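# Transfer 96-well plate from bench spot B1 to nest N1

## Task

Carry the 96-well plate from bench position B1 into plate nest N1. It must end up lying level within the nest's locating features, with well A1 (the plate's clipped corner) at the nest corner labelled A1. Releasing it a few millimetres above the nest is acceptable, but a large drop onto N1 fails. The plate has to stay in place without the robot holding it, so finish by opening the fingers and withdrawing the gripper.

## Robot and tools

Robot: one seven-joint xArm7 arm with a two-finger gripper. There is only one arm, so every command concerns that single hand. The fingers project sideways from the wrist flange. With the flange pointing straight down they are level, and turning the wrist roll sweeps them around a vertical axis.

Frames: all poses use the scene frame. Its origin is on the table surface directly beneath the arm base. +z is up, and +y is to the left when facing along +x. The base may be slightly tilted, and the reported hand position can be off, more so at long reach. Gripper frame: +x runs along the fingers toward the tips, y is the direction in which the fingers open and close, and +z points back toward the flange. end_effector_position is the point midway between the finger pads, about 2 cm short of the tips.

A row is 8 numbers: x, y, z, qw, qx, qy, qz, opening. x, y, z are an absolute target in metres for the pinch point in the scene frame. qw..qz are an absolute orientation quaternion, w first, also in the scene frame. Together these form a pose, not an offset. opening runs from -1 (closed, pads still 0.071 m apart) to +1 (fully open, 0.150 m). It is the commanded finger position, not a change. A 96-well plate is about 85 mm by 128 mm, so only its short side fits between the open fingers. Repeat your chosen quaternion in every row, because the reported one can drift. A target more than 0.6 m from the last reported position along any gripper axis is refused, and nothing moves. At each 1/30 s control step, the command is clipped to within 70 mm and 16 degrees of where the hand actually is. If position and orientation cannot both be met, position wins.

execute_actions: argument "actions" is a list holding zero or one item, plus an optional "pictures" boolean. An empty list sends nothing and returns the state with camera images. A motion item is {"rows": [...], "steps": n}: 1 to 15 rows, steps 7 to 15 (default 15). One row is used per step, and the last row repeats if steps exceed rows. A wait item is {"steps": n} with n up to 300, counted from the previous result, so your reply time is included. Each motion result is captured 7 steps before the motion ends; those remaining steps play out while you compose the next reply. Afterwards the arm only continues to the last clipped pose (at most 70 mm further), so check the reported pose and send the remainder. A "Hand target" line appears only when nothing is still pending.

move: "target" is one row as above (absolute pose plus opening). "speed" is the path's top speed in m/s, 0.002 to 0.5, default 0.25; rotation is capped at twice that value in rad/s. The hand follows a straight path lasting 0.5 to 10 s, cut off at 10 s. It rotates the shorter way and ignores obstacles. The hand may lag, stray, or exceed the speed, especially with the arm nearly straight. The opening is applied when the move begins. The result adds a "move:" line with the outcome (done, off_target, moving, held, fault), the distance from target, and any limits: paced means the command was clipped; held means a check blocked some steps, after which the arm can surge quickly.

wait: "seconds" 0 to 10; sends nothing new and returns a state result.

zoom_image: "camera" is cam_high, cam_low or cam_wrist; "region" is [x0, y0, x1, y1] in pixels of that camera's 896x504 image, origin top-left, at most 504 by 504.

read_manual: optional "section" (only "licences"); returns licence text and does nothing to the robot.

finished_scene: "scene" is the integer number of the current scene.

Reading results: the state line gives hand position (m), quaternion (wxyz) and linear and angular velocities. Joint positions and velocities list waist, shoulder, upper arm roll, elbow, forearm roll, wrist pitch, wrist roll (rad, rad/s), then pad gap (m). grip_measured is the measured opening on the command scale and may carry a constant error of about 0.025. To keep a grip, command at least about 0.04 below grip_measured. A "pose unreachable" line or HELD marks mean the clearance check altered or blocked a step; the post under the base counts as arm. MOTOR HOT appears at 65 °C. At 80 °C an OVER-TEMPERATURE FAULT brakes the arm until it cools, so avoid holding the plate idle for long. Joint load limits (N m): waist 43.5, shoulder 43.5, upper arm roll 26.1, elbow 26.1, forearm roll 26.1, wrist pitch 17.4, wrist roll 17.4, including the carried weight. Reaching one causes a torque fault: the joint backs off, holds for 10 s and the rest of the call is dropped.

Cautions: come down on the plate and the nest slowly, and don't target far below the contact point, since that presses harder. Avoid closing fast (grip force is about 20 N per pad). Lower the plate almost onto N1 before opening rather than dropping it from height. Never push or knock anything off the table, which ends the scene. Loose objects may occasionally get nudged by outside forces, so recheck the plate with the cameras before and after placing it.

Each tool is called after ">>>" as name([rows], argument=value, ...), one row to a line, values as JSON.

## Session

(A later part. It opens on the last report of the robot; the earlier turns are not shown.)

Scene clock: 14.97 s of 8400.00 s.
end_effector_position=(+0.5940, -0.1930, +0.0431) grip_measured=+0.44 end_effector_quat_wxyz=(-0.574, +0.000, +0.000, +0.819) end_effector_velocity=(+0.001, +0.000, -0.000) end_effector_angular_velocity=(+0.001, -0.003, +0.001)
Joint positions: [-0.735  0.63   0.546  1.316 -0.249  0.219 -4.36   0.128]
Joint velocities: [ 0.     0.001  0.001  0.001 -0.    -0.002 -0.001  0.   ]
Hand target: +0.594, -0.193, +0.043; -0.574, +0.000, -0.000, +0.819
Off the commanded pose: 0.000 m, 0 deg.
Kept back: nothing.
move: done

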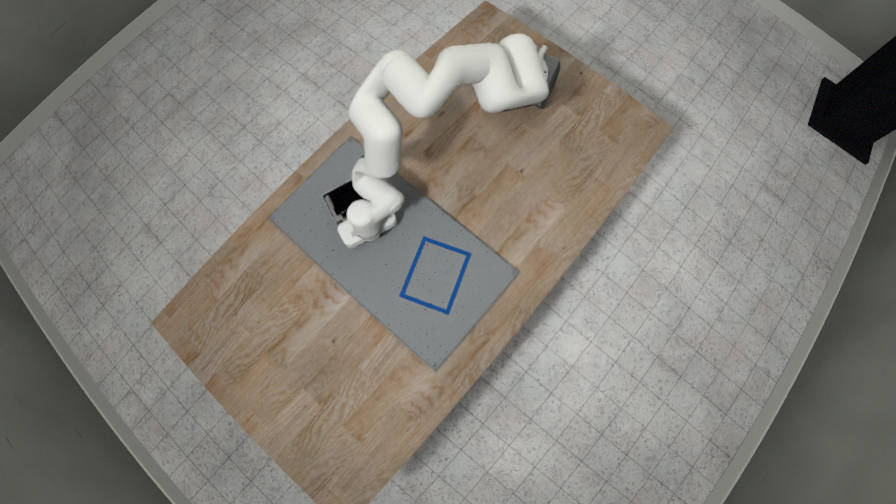

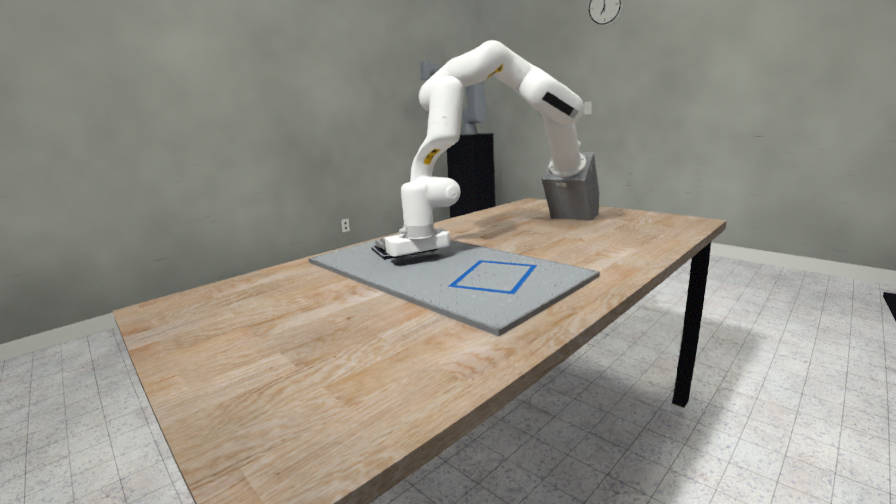

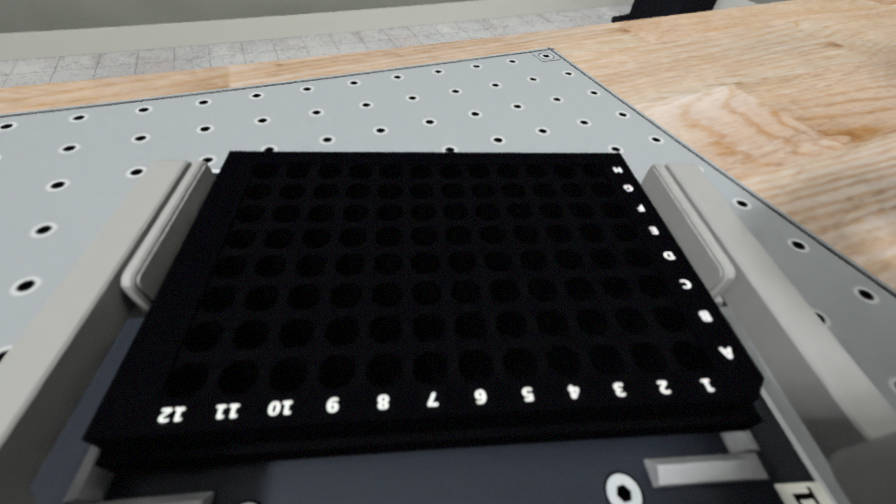

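Looks aligned. Lower and release gently.

>>> move(target=[0.594, -0.1925, 0.040, 0.574, 0, 0, -0.819, 0.3], speed=0.01)

>>> move(target=[0.594, -0.1925, 0.040, 0.574, 0, 0, -0.819, 0.6])

>>> move(target=[0.617, -0.13, 0.12, 0.574, 0, 0, -0.819, 1], speed=0.1)

>>> zoom_image(camera="cam_wrist", region=[230, 160, 670, 420])

>>> zoom_image(camera="cam_low", region=[350, 215, 460, 270])

Scene clock: 16.03 s of 8400.00 s.
end_effector_position=(+0.5946, -0.1934, +0.0409) grip_measured=+0.44 end_effector_quat_wxyz=(-0.574, -0.000, +0.001, +0.819) end_effector_velocity=(-0.001, -0.001, -0.001) end_effector_angular_velocity=(-0.001, +0.001, -0.002)
Joint positions: [-0.728  0.637  0.539  1.323 -0.252  0.216 -4.357  0.128]
Joint velocities: [ 0.002  0.003 -0.003  0.001 -0.    -0.001  0.001 -0.   ]
Hand target: +0.594, -0.193, +0.040; -0.574, -0.000, -0.000, +0.819
Off the commanded pose: 0.001 m, 0 deg.
Kept back: nothing.
move: done

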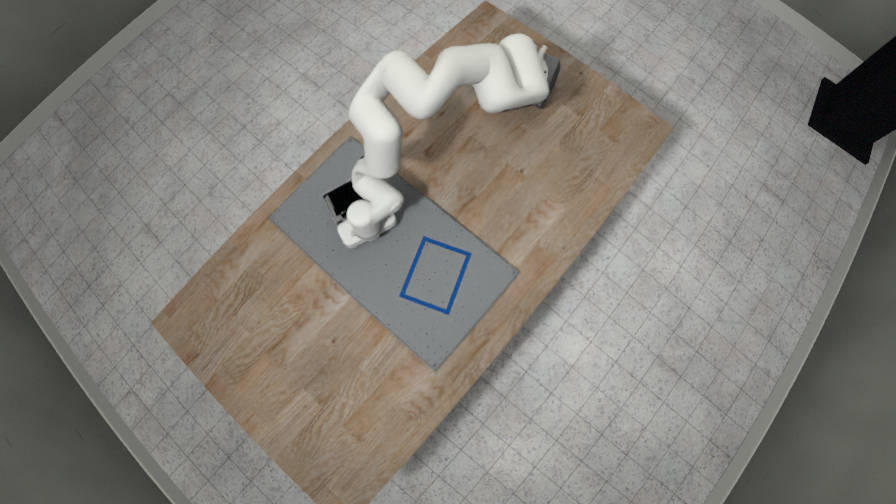

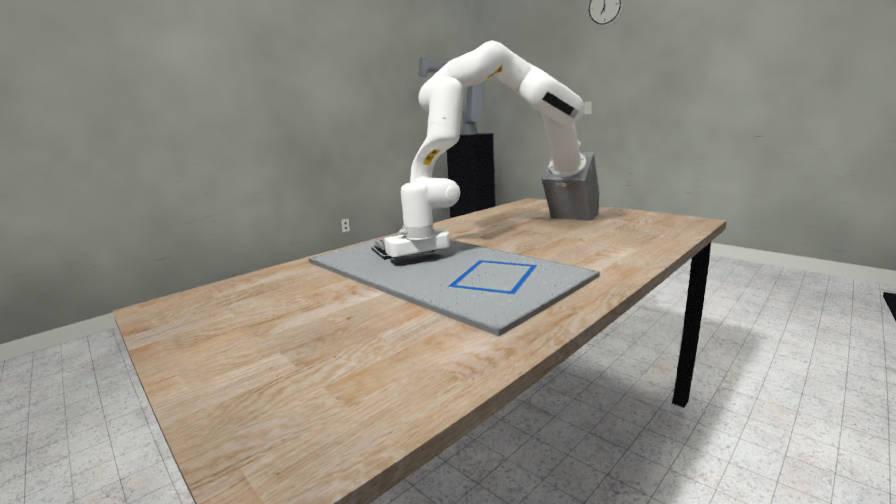

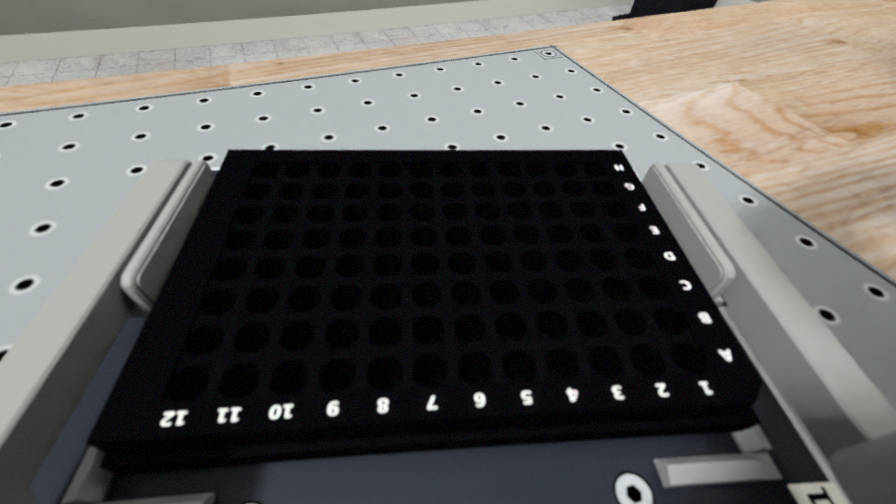

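Scene clock: 16.73 s of 8400.00 s.
end_effector_position=(+0.5933, -0.1927, +0.0401) grip_measured=+0.59 end_effector_quat_wxyz=(-0.573, +0.000, +0.000, +0.820) end_effector_velocity=(+0.001, +0.000, +0.000) end_effector_angular_velocity=(-0.000, -0.003, -0.000)
Joint positions: [-0.728  0.638  0.54   1.322 -0.254  0.216 -4.352  0.134]
Joint velocities: [-0.002  0.001  0.003  0.002 -0.008 -0.     0.007 -0.   ]
Hand target: +0.594, -0.192, +0.040; -0.574, -0.000, +0.000, +0.819
Off the commanded pose: 0.001 m, 0 deg.
Kept back: nothing.
move: done

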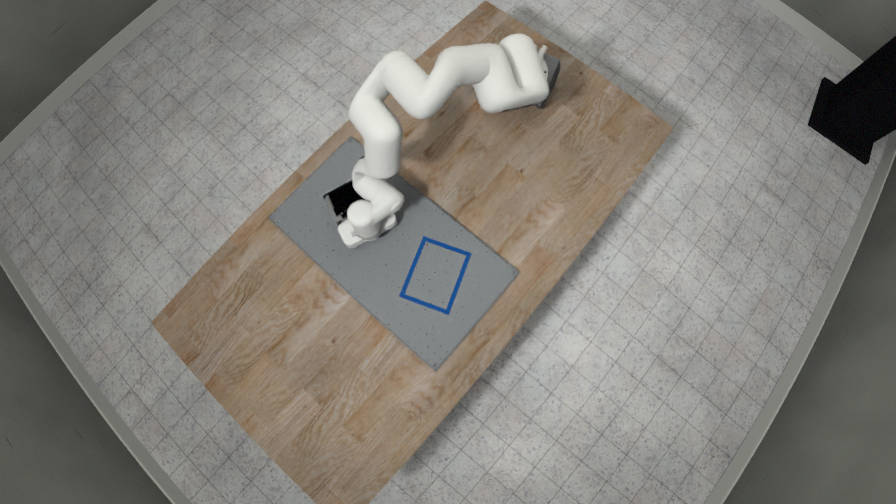

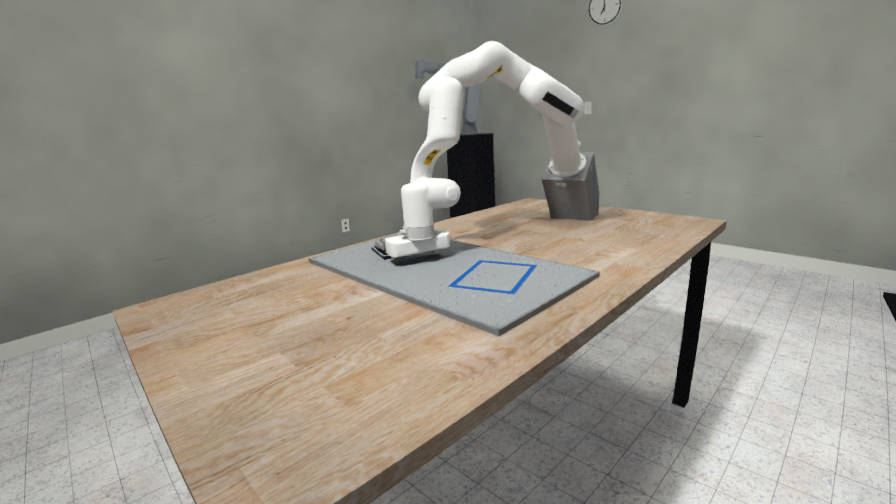

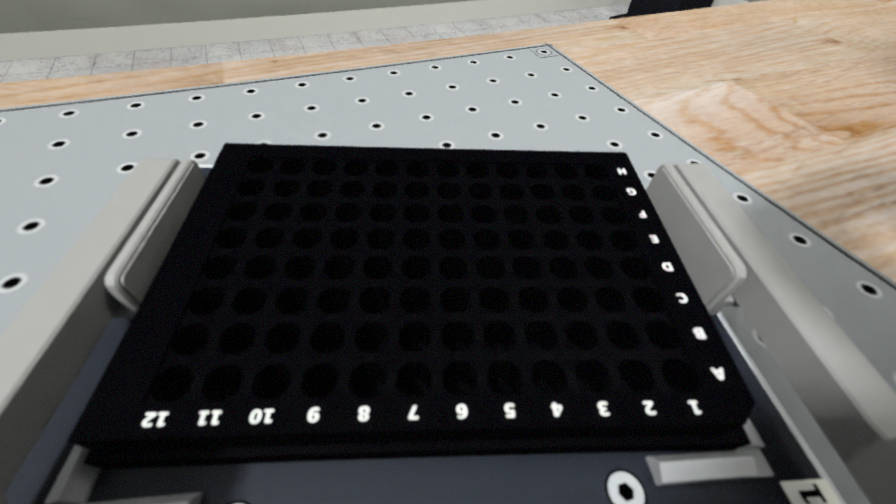

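Scene clock: 18.17 s of 8400.00 s.
end_effector_position=(+0.6165, -0.1304, +0.1196) grip_measured=+1.00 end_effector_quat_wxyz=(-0.573, +0.000, +0.000, +0.819) end_effector_velocity=(+0.002, +0.003, +0.002) end_effector_angular_velocity=(+0.002, -0.003, +0.002)
Joint positions: [-0.753  0.4    0.643  1.234 -0.171  0.339 -4.295  0.15 ]
Joint velocities: [-0.001 -0.006  0.005  0.     0.003  0.002  0.001  0.   ]
Hand target: +0.617, -0.130, +0.120; -0.574, -0.000, +0.000, +0.819
Off the commanded pose: 0.001 m, 0 deg.
Kept back: nothing.
move: done

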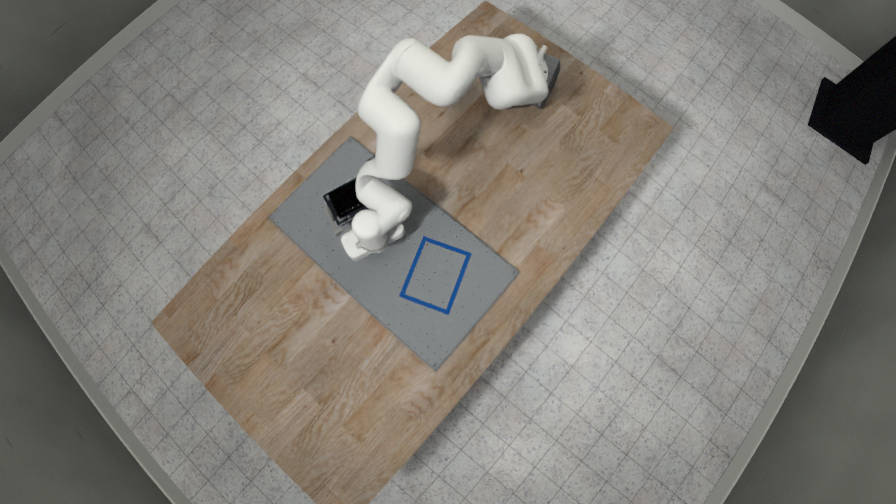

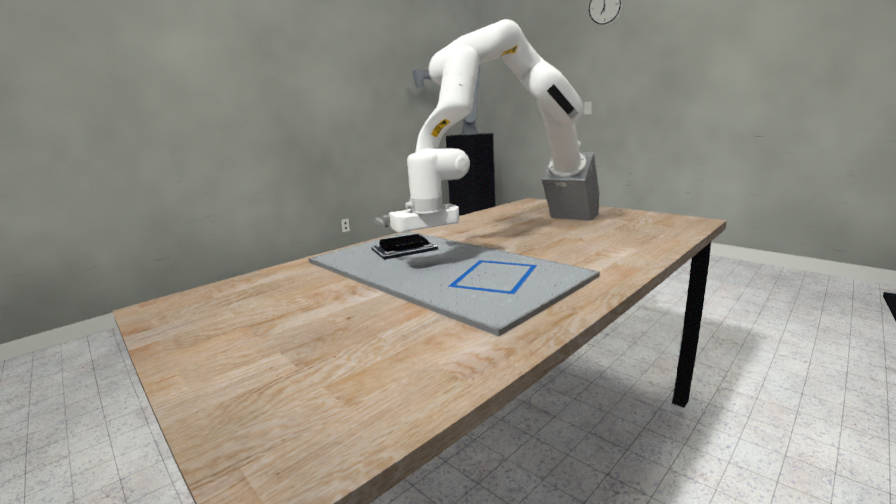

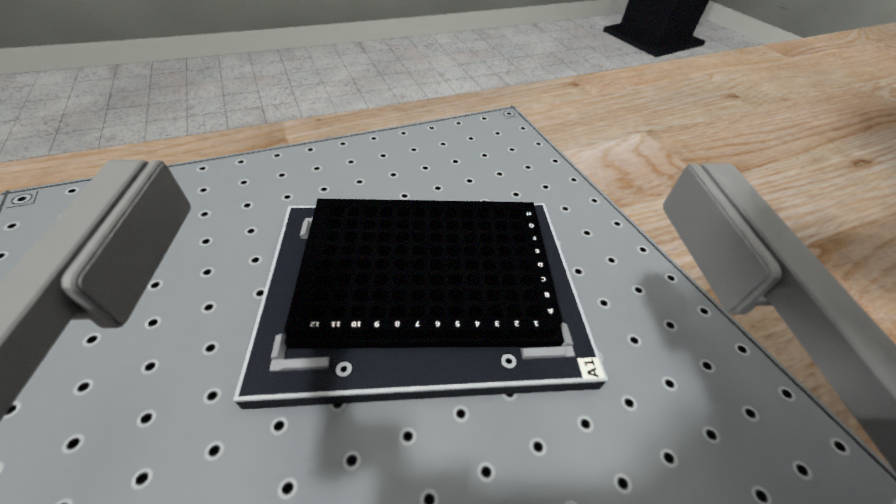

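Region (230, 160, 670, 420) of cam_wrist's 896x504 image, scaled by 1.145, with more detail than that image has; it fills the top 298 rows of this view, and the rest is white.

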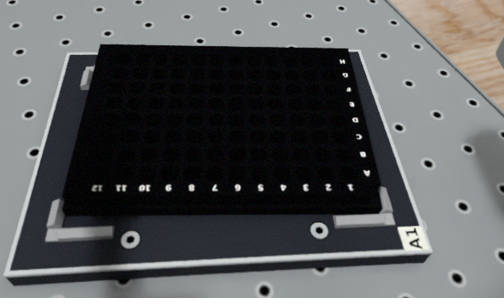

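Region (350, 215, 460, 270) of cam_low's 896x504 image, scaled by 4.582, with more detail than that image has.

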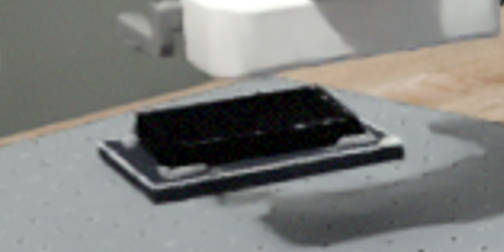

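>>> move(target=[0.594, -0.1925, 0.040, 0.595, 0, 0, -0.804, 1], speed=0.1)

>>> move(target=[0.594, -0.1925, 0.040, 0.595, 0, 0, -0.804, 0.3])

>>> move(target=[0.595, -0.1895, 0.040, 0.595, 0, 0, -0.804, 0.3], speed=0.005)

>>> move(target=[0.595, -0.190, 0.040, 0.595, 0, 0, -0.804, 0.6])

>>> move(target=[0.617, -0.13, 0.12, 0.595, 0, 0, -0.804, 1], speed=0.1)

>>> zoom_image(camera="cam_wrist", region=[230, 160, 670, 420])

>>> zoom_image(camera="cam_low", region=[350, 215, 460, 270])

Scene clock: 20.13 s of 8400.00 s.
end_effector_position=(+0.5946, -0.1921, +0.0404) grip_measured=+1.00 end_effector_quat_wxyz=(-0.595, -0.000, -0.000, +0.804) end_effector_velocity=(-0.001, -0.003, -0.001) end_effector_angular_velocity=(-0.002, +0.002, -0.001)
Joint positions: [-0.738  0.629  0.549  1.293 -0.275  0.197 -4.387  0.15 ]
Joint velocities: [-0.001  0.005 -0.004  0.001 -0.002 -0.001 -0.002  0.   ]
Hand target: +0.594, -0.193, +0.040; -0.595, +0.000, -0.000, +0.804
Off the commanded pose: 0.001 m, 0 deg.
Kept back: nothing.
move: done

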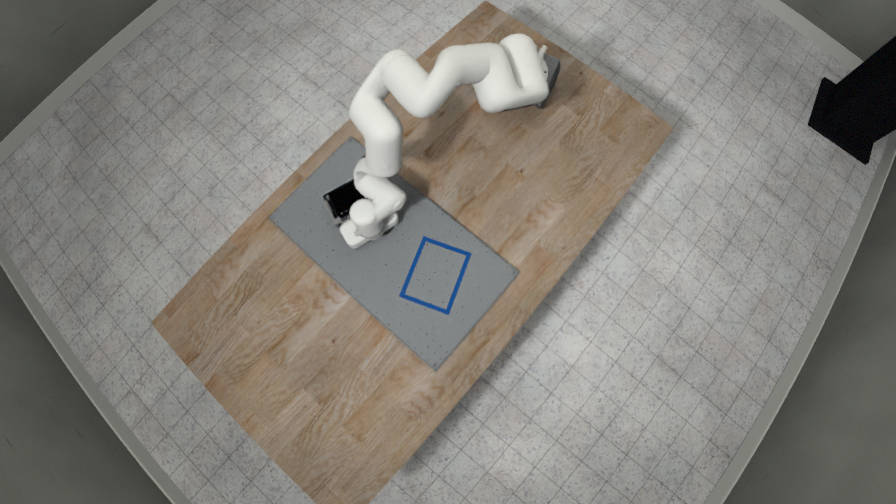

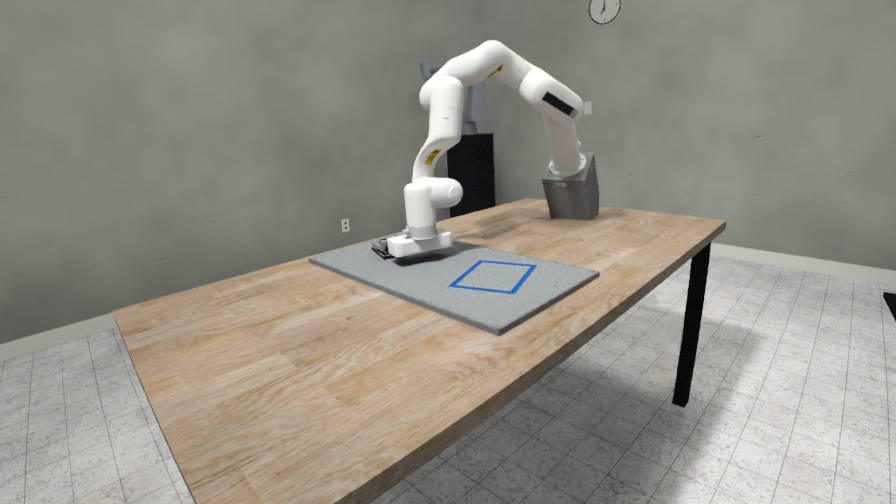

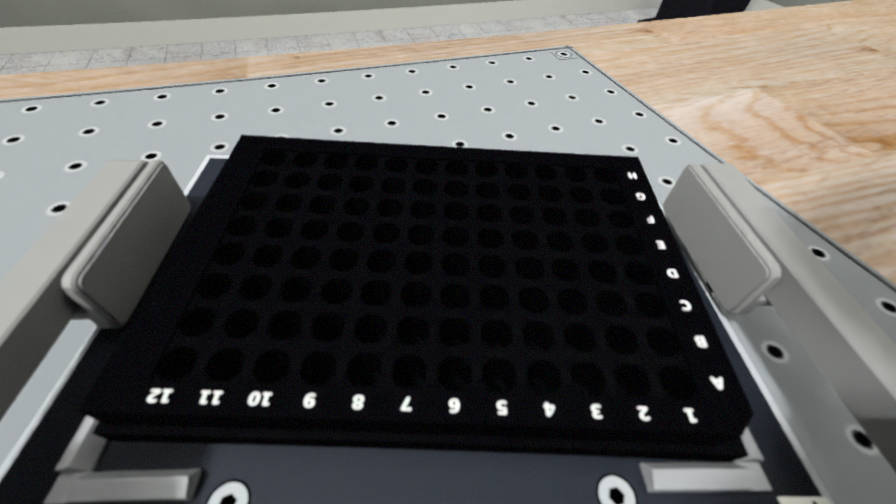

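Scene clock: 20.83 s of 8400.00 s.
end_effector_position=(+0.5943, -0.1924, +0.0402) grip_measured=+0.48 end_effector_quat_wxyz=(-0.595, -0.000, +0.000, +0.804) end_effector_velocity=(-0.000, -0.001, +0.001) end_effector_angular_velocity=(-0.002, -0.000, -0.001)
Joint positions: [-0.738  0.63   0.547  1.293 -0.275  0.196 -4.387  0.13 ]
Joint velocities: [-0.001 -0.001 -0.001 -0.001  0.    -0.    -0.     0.   ]
Hand target: +0.594, -0.193, +0.040; -0.595, -0.000, -0.000, +0.804
Off the commanded pose: 0.000 m, 0 deg.
Kept back: nothing.
move: done

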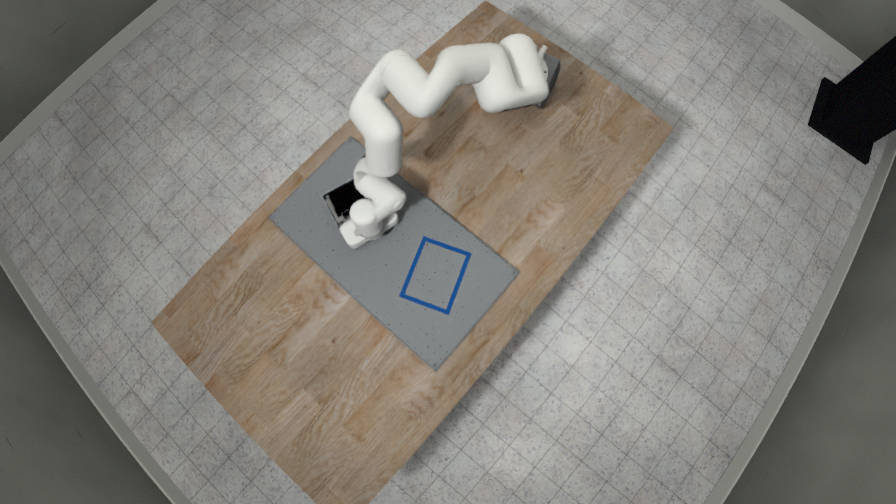

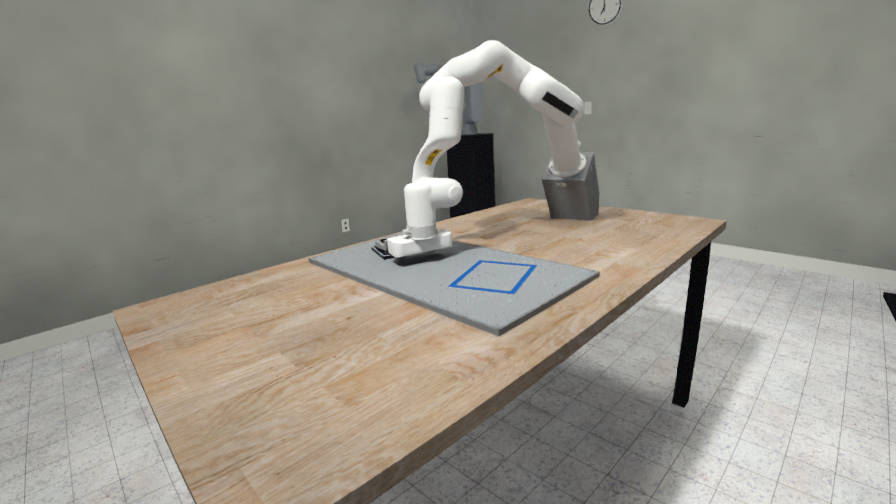

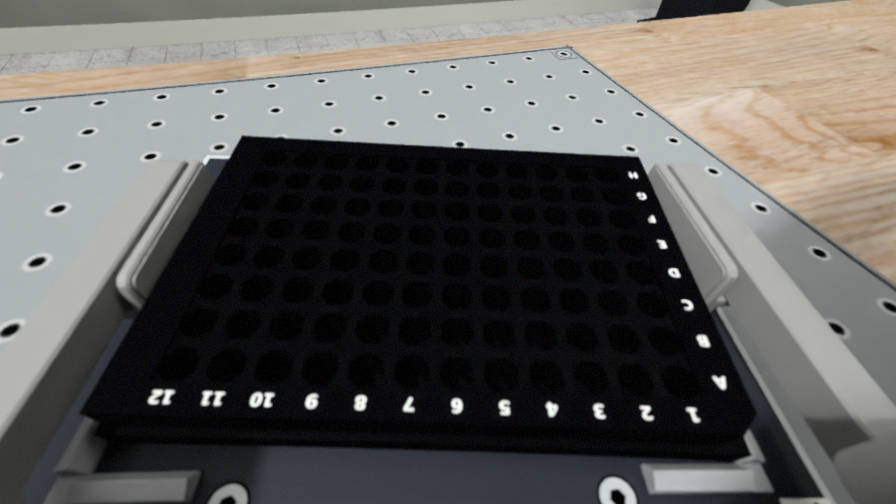

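Scene clock: 21.67 s of 8400.00 s.
end_effector_position=(+0.5948, -0.1907, +0.0403) grip_measured=+0.48 end_effector_quat_wxyz=(-0.595, +0.000, +0.001, +0.804) end_effector_velocity=(+0.000, +0.002, -0.001) end_effector_angular_velocity=(+0.003, +0.000, +0.001)
Joint positions: [-0.73   0.628  0.542  1.295 -0.275  0.198 -4.381  0.13 ]
Joint velocities: [ 0.003  0.     0.001  0.     0.001  0.     0.    -0.   ]
Hand target: +0.595, -0.189, +0.040; -0.595, -0.000, -0.000, +0.804
Off the commanded pose: 0.001 m, 0 deg.
Kept back: nothing.
move: done

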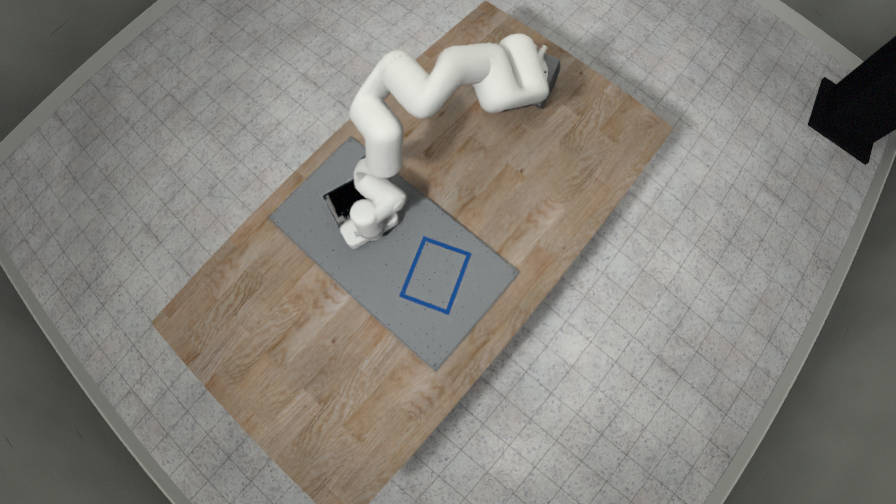

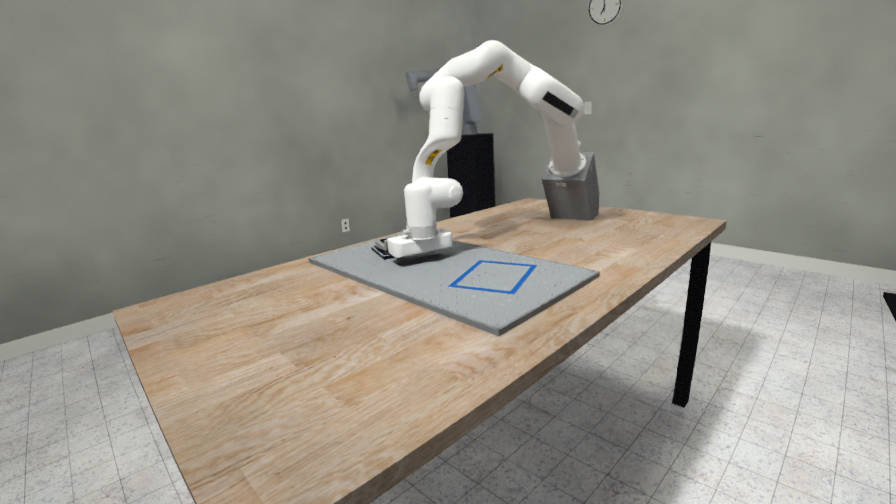

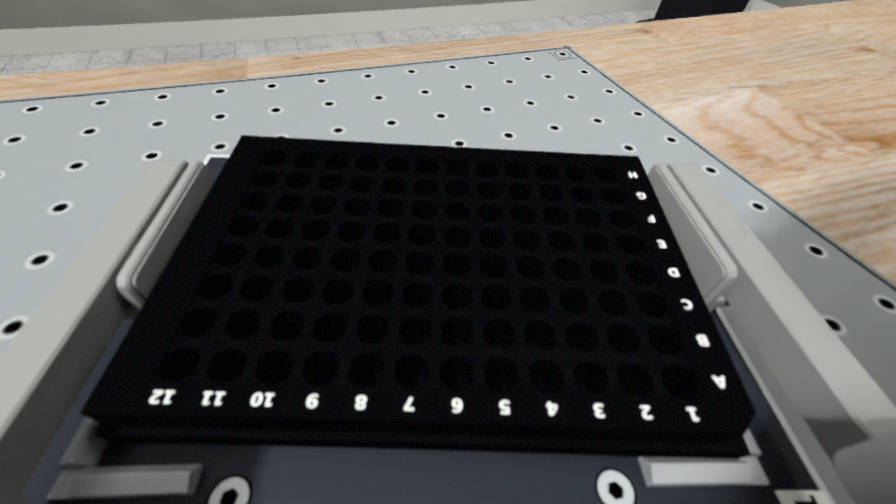

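Scene clock: 22.37 s of 8400.00 s.
end_effector_position=(+0.5949, -0.1899, +0.0399) grip_measured=+0.60 end_effector_quat_wxyz=(-0.595, +0.000, -0.000, +0.804) end_effector_velocity=(+0.001, -0.001, +0.001) end_effector_angular_velocity=(-0.001, -0.002, +0.000)
Joint positions: [-0.731  0.629  0.544  1.295 -0.276  0.198 -4.381  0.134]
Joint velocities: [-0.002 -0.001  0.     0.001  0.    -0.    -0.001 -0.   ]
Hand target: +0.595, -0.190, +0.040; -0.595, -0.000, +0.000, +0.804
Off the commanded pose: 0.000 m, 0 deg.
Kept back: nothing.
move: done

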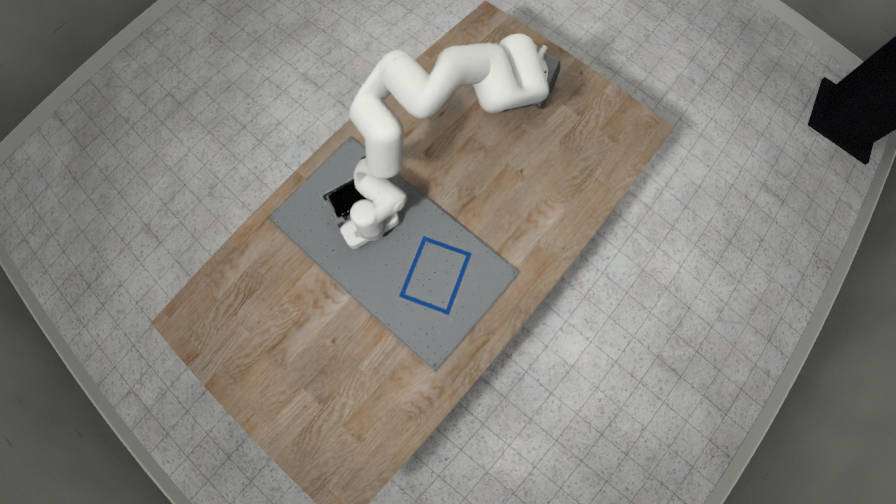

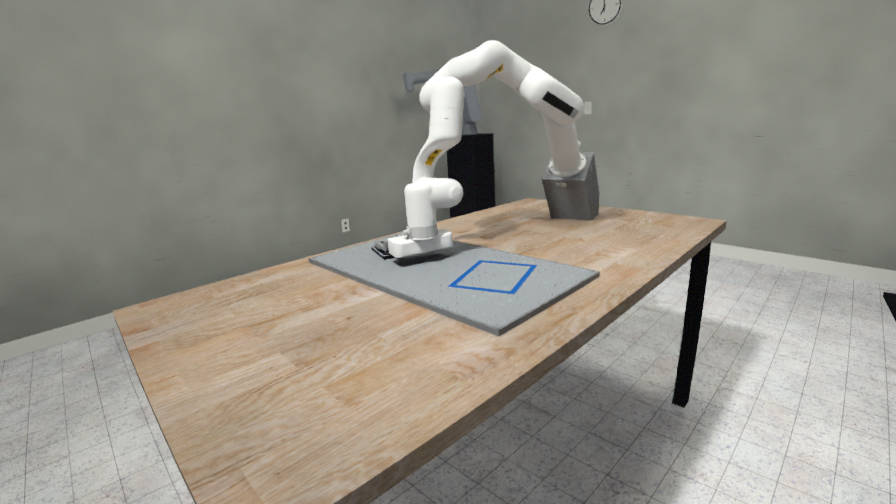

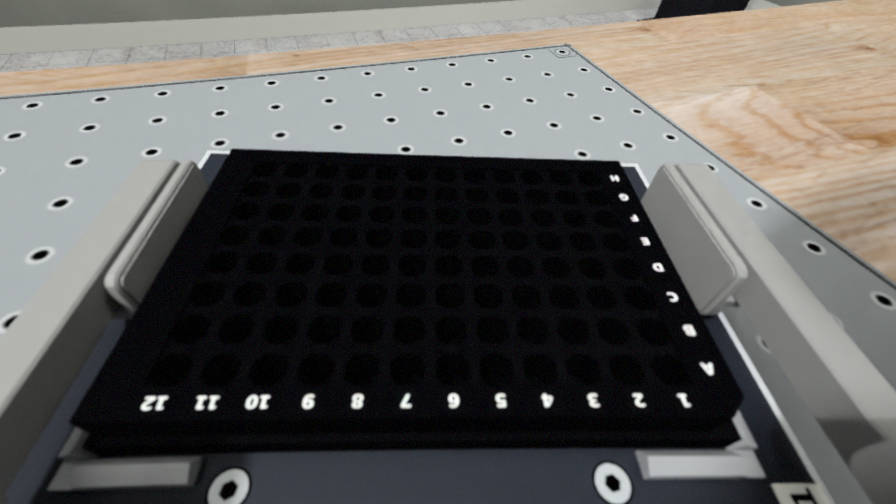

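Scene clock: 23.77 s of 8400.00 s.
end_effector_position=(+0.6165, -0.1304, +0.1196) grip_measured=+1.00 end_effector_quat_wxyz=(-0.594, +0.000, +0.000, +0.804) end_effector_velocity=(+0.002, +0.003, +0.001) end_effector_angular_velocity=(+0.003, -0.002, +0.003)
Joint positions: [-0.769  0.388  0.659  1.203 -0.179  0.321 -4.335  0.15 ]
Joint velocities: [-0.001 -0.005  0.006 -0.     0.004  0.002 -0.002  0.   ]
Hand target: +0.617, -0.130, +0.120; -0.595, -0.000, +0.000, +0.804
Off the commanded pose: 0.001 m, 0 deg.
Kept back: nothing.
move: done

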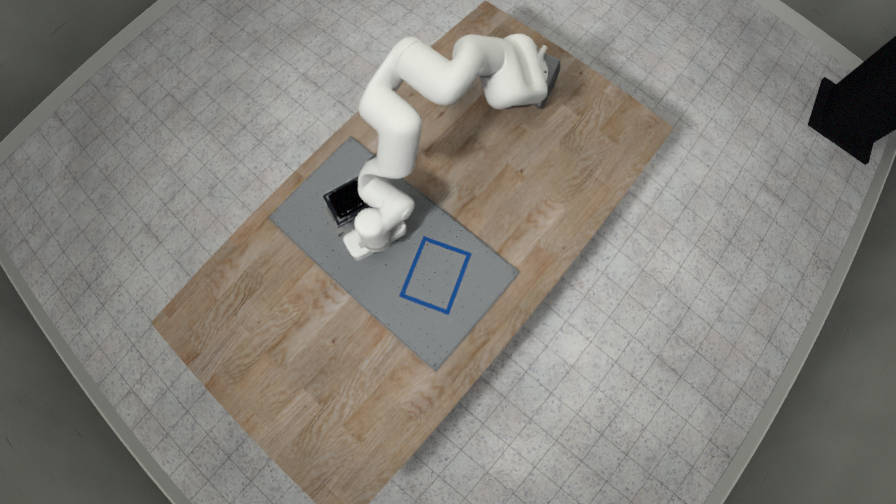

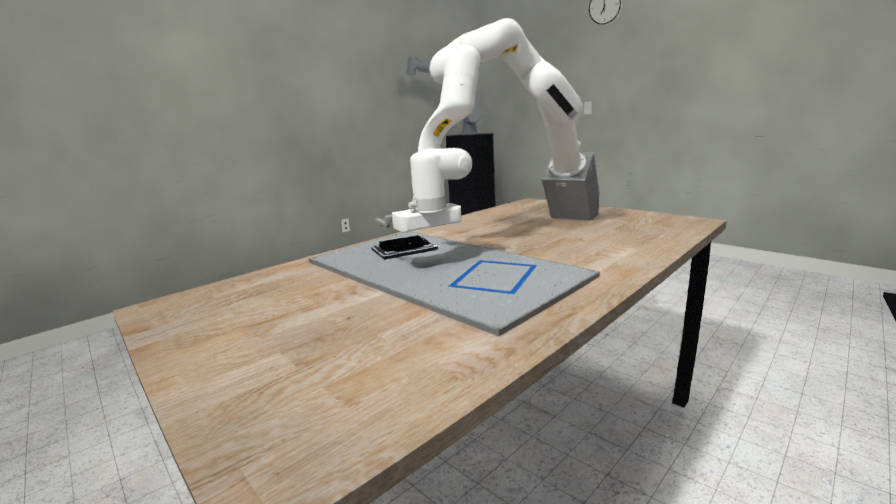

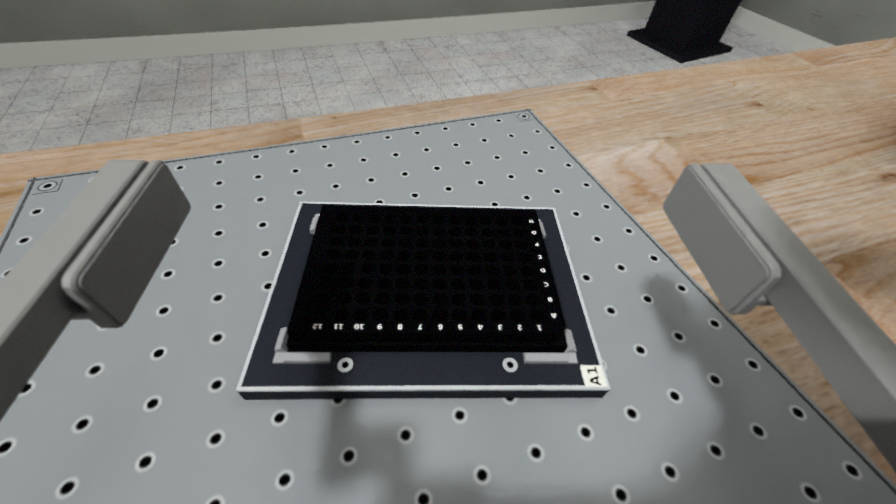

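Region (230, 160, 670, 420) of cam_wrist's 896x504 image, scaled by 1.145, with more detail than that image has; it fills the top 298 rows of this view, and the rest is white.

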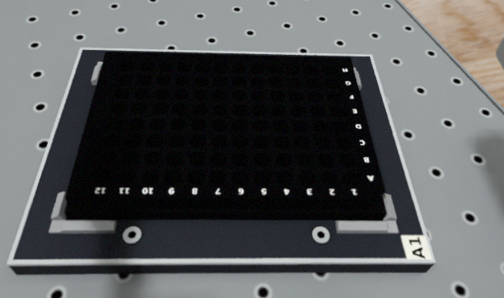

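Region (350, 215, 460, 270) of cam_low's 896x504 image, scaled by 4.582, with more detail than that image has.

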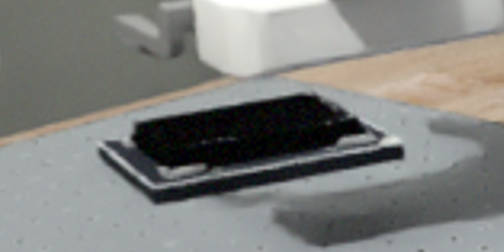

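>>> finished_scene(scene=2)

The scene is finished: the task was done.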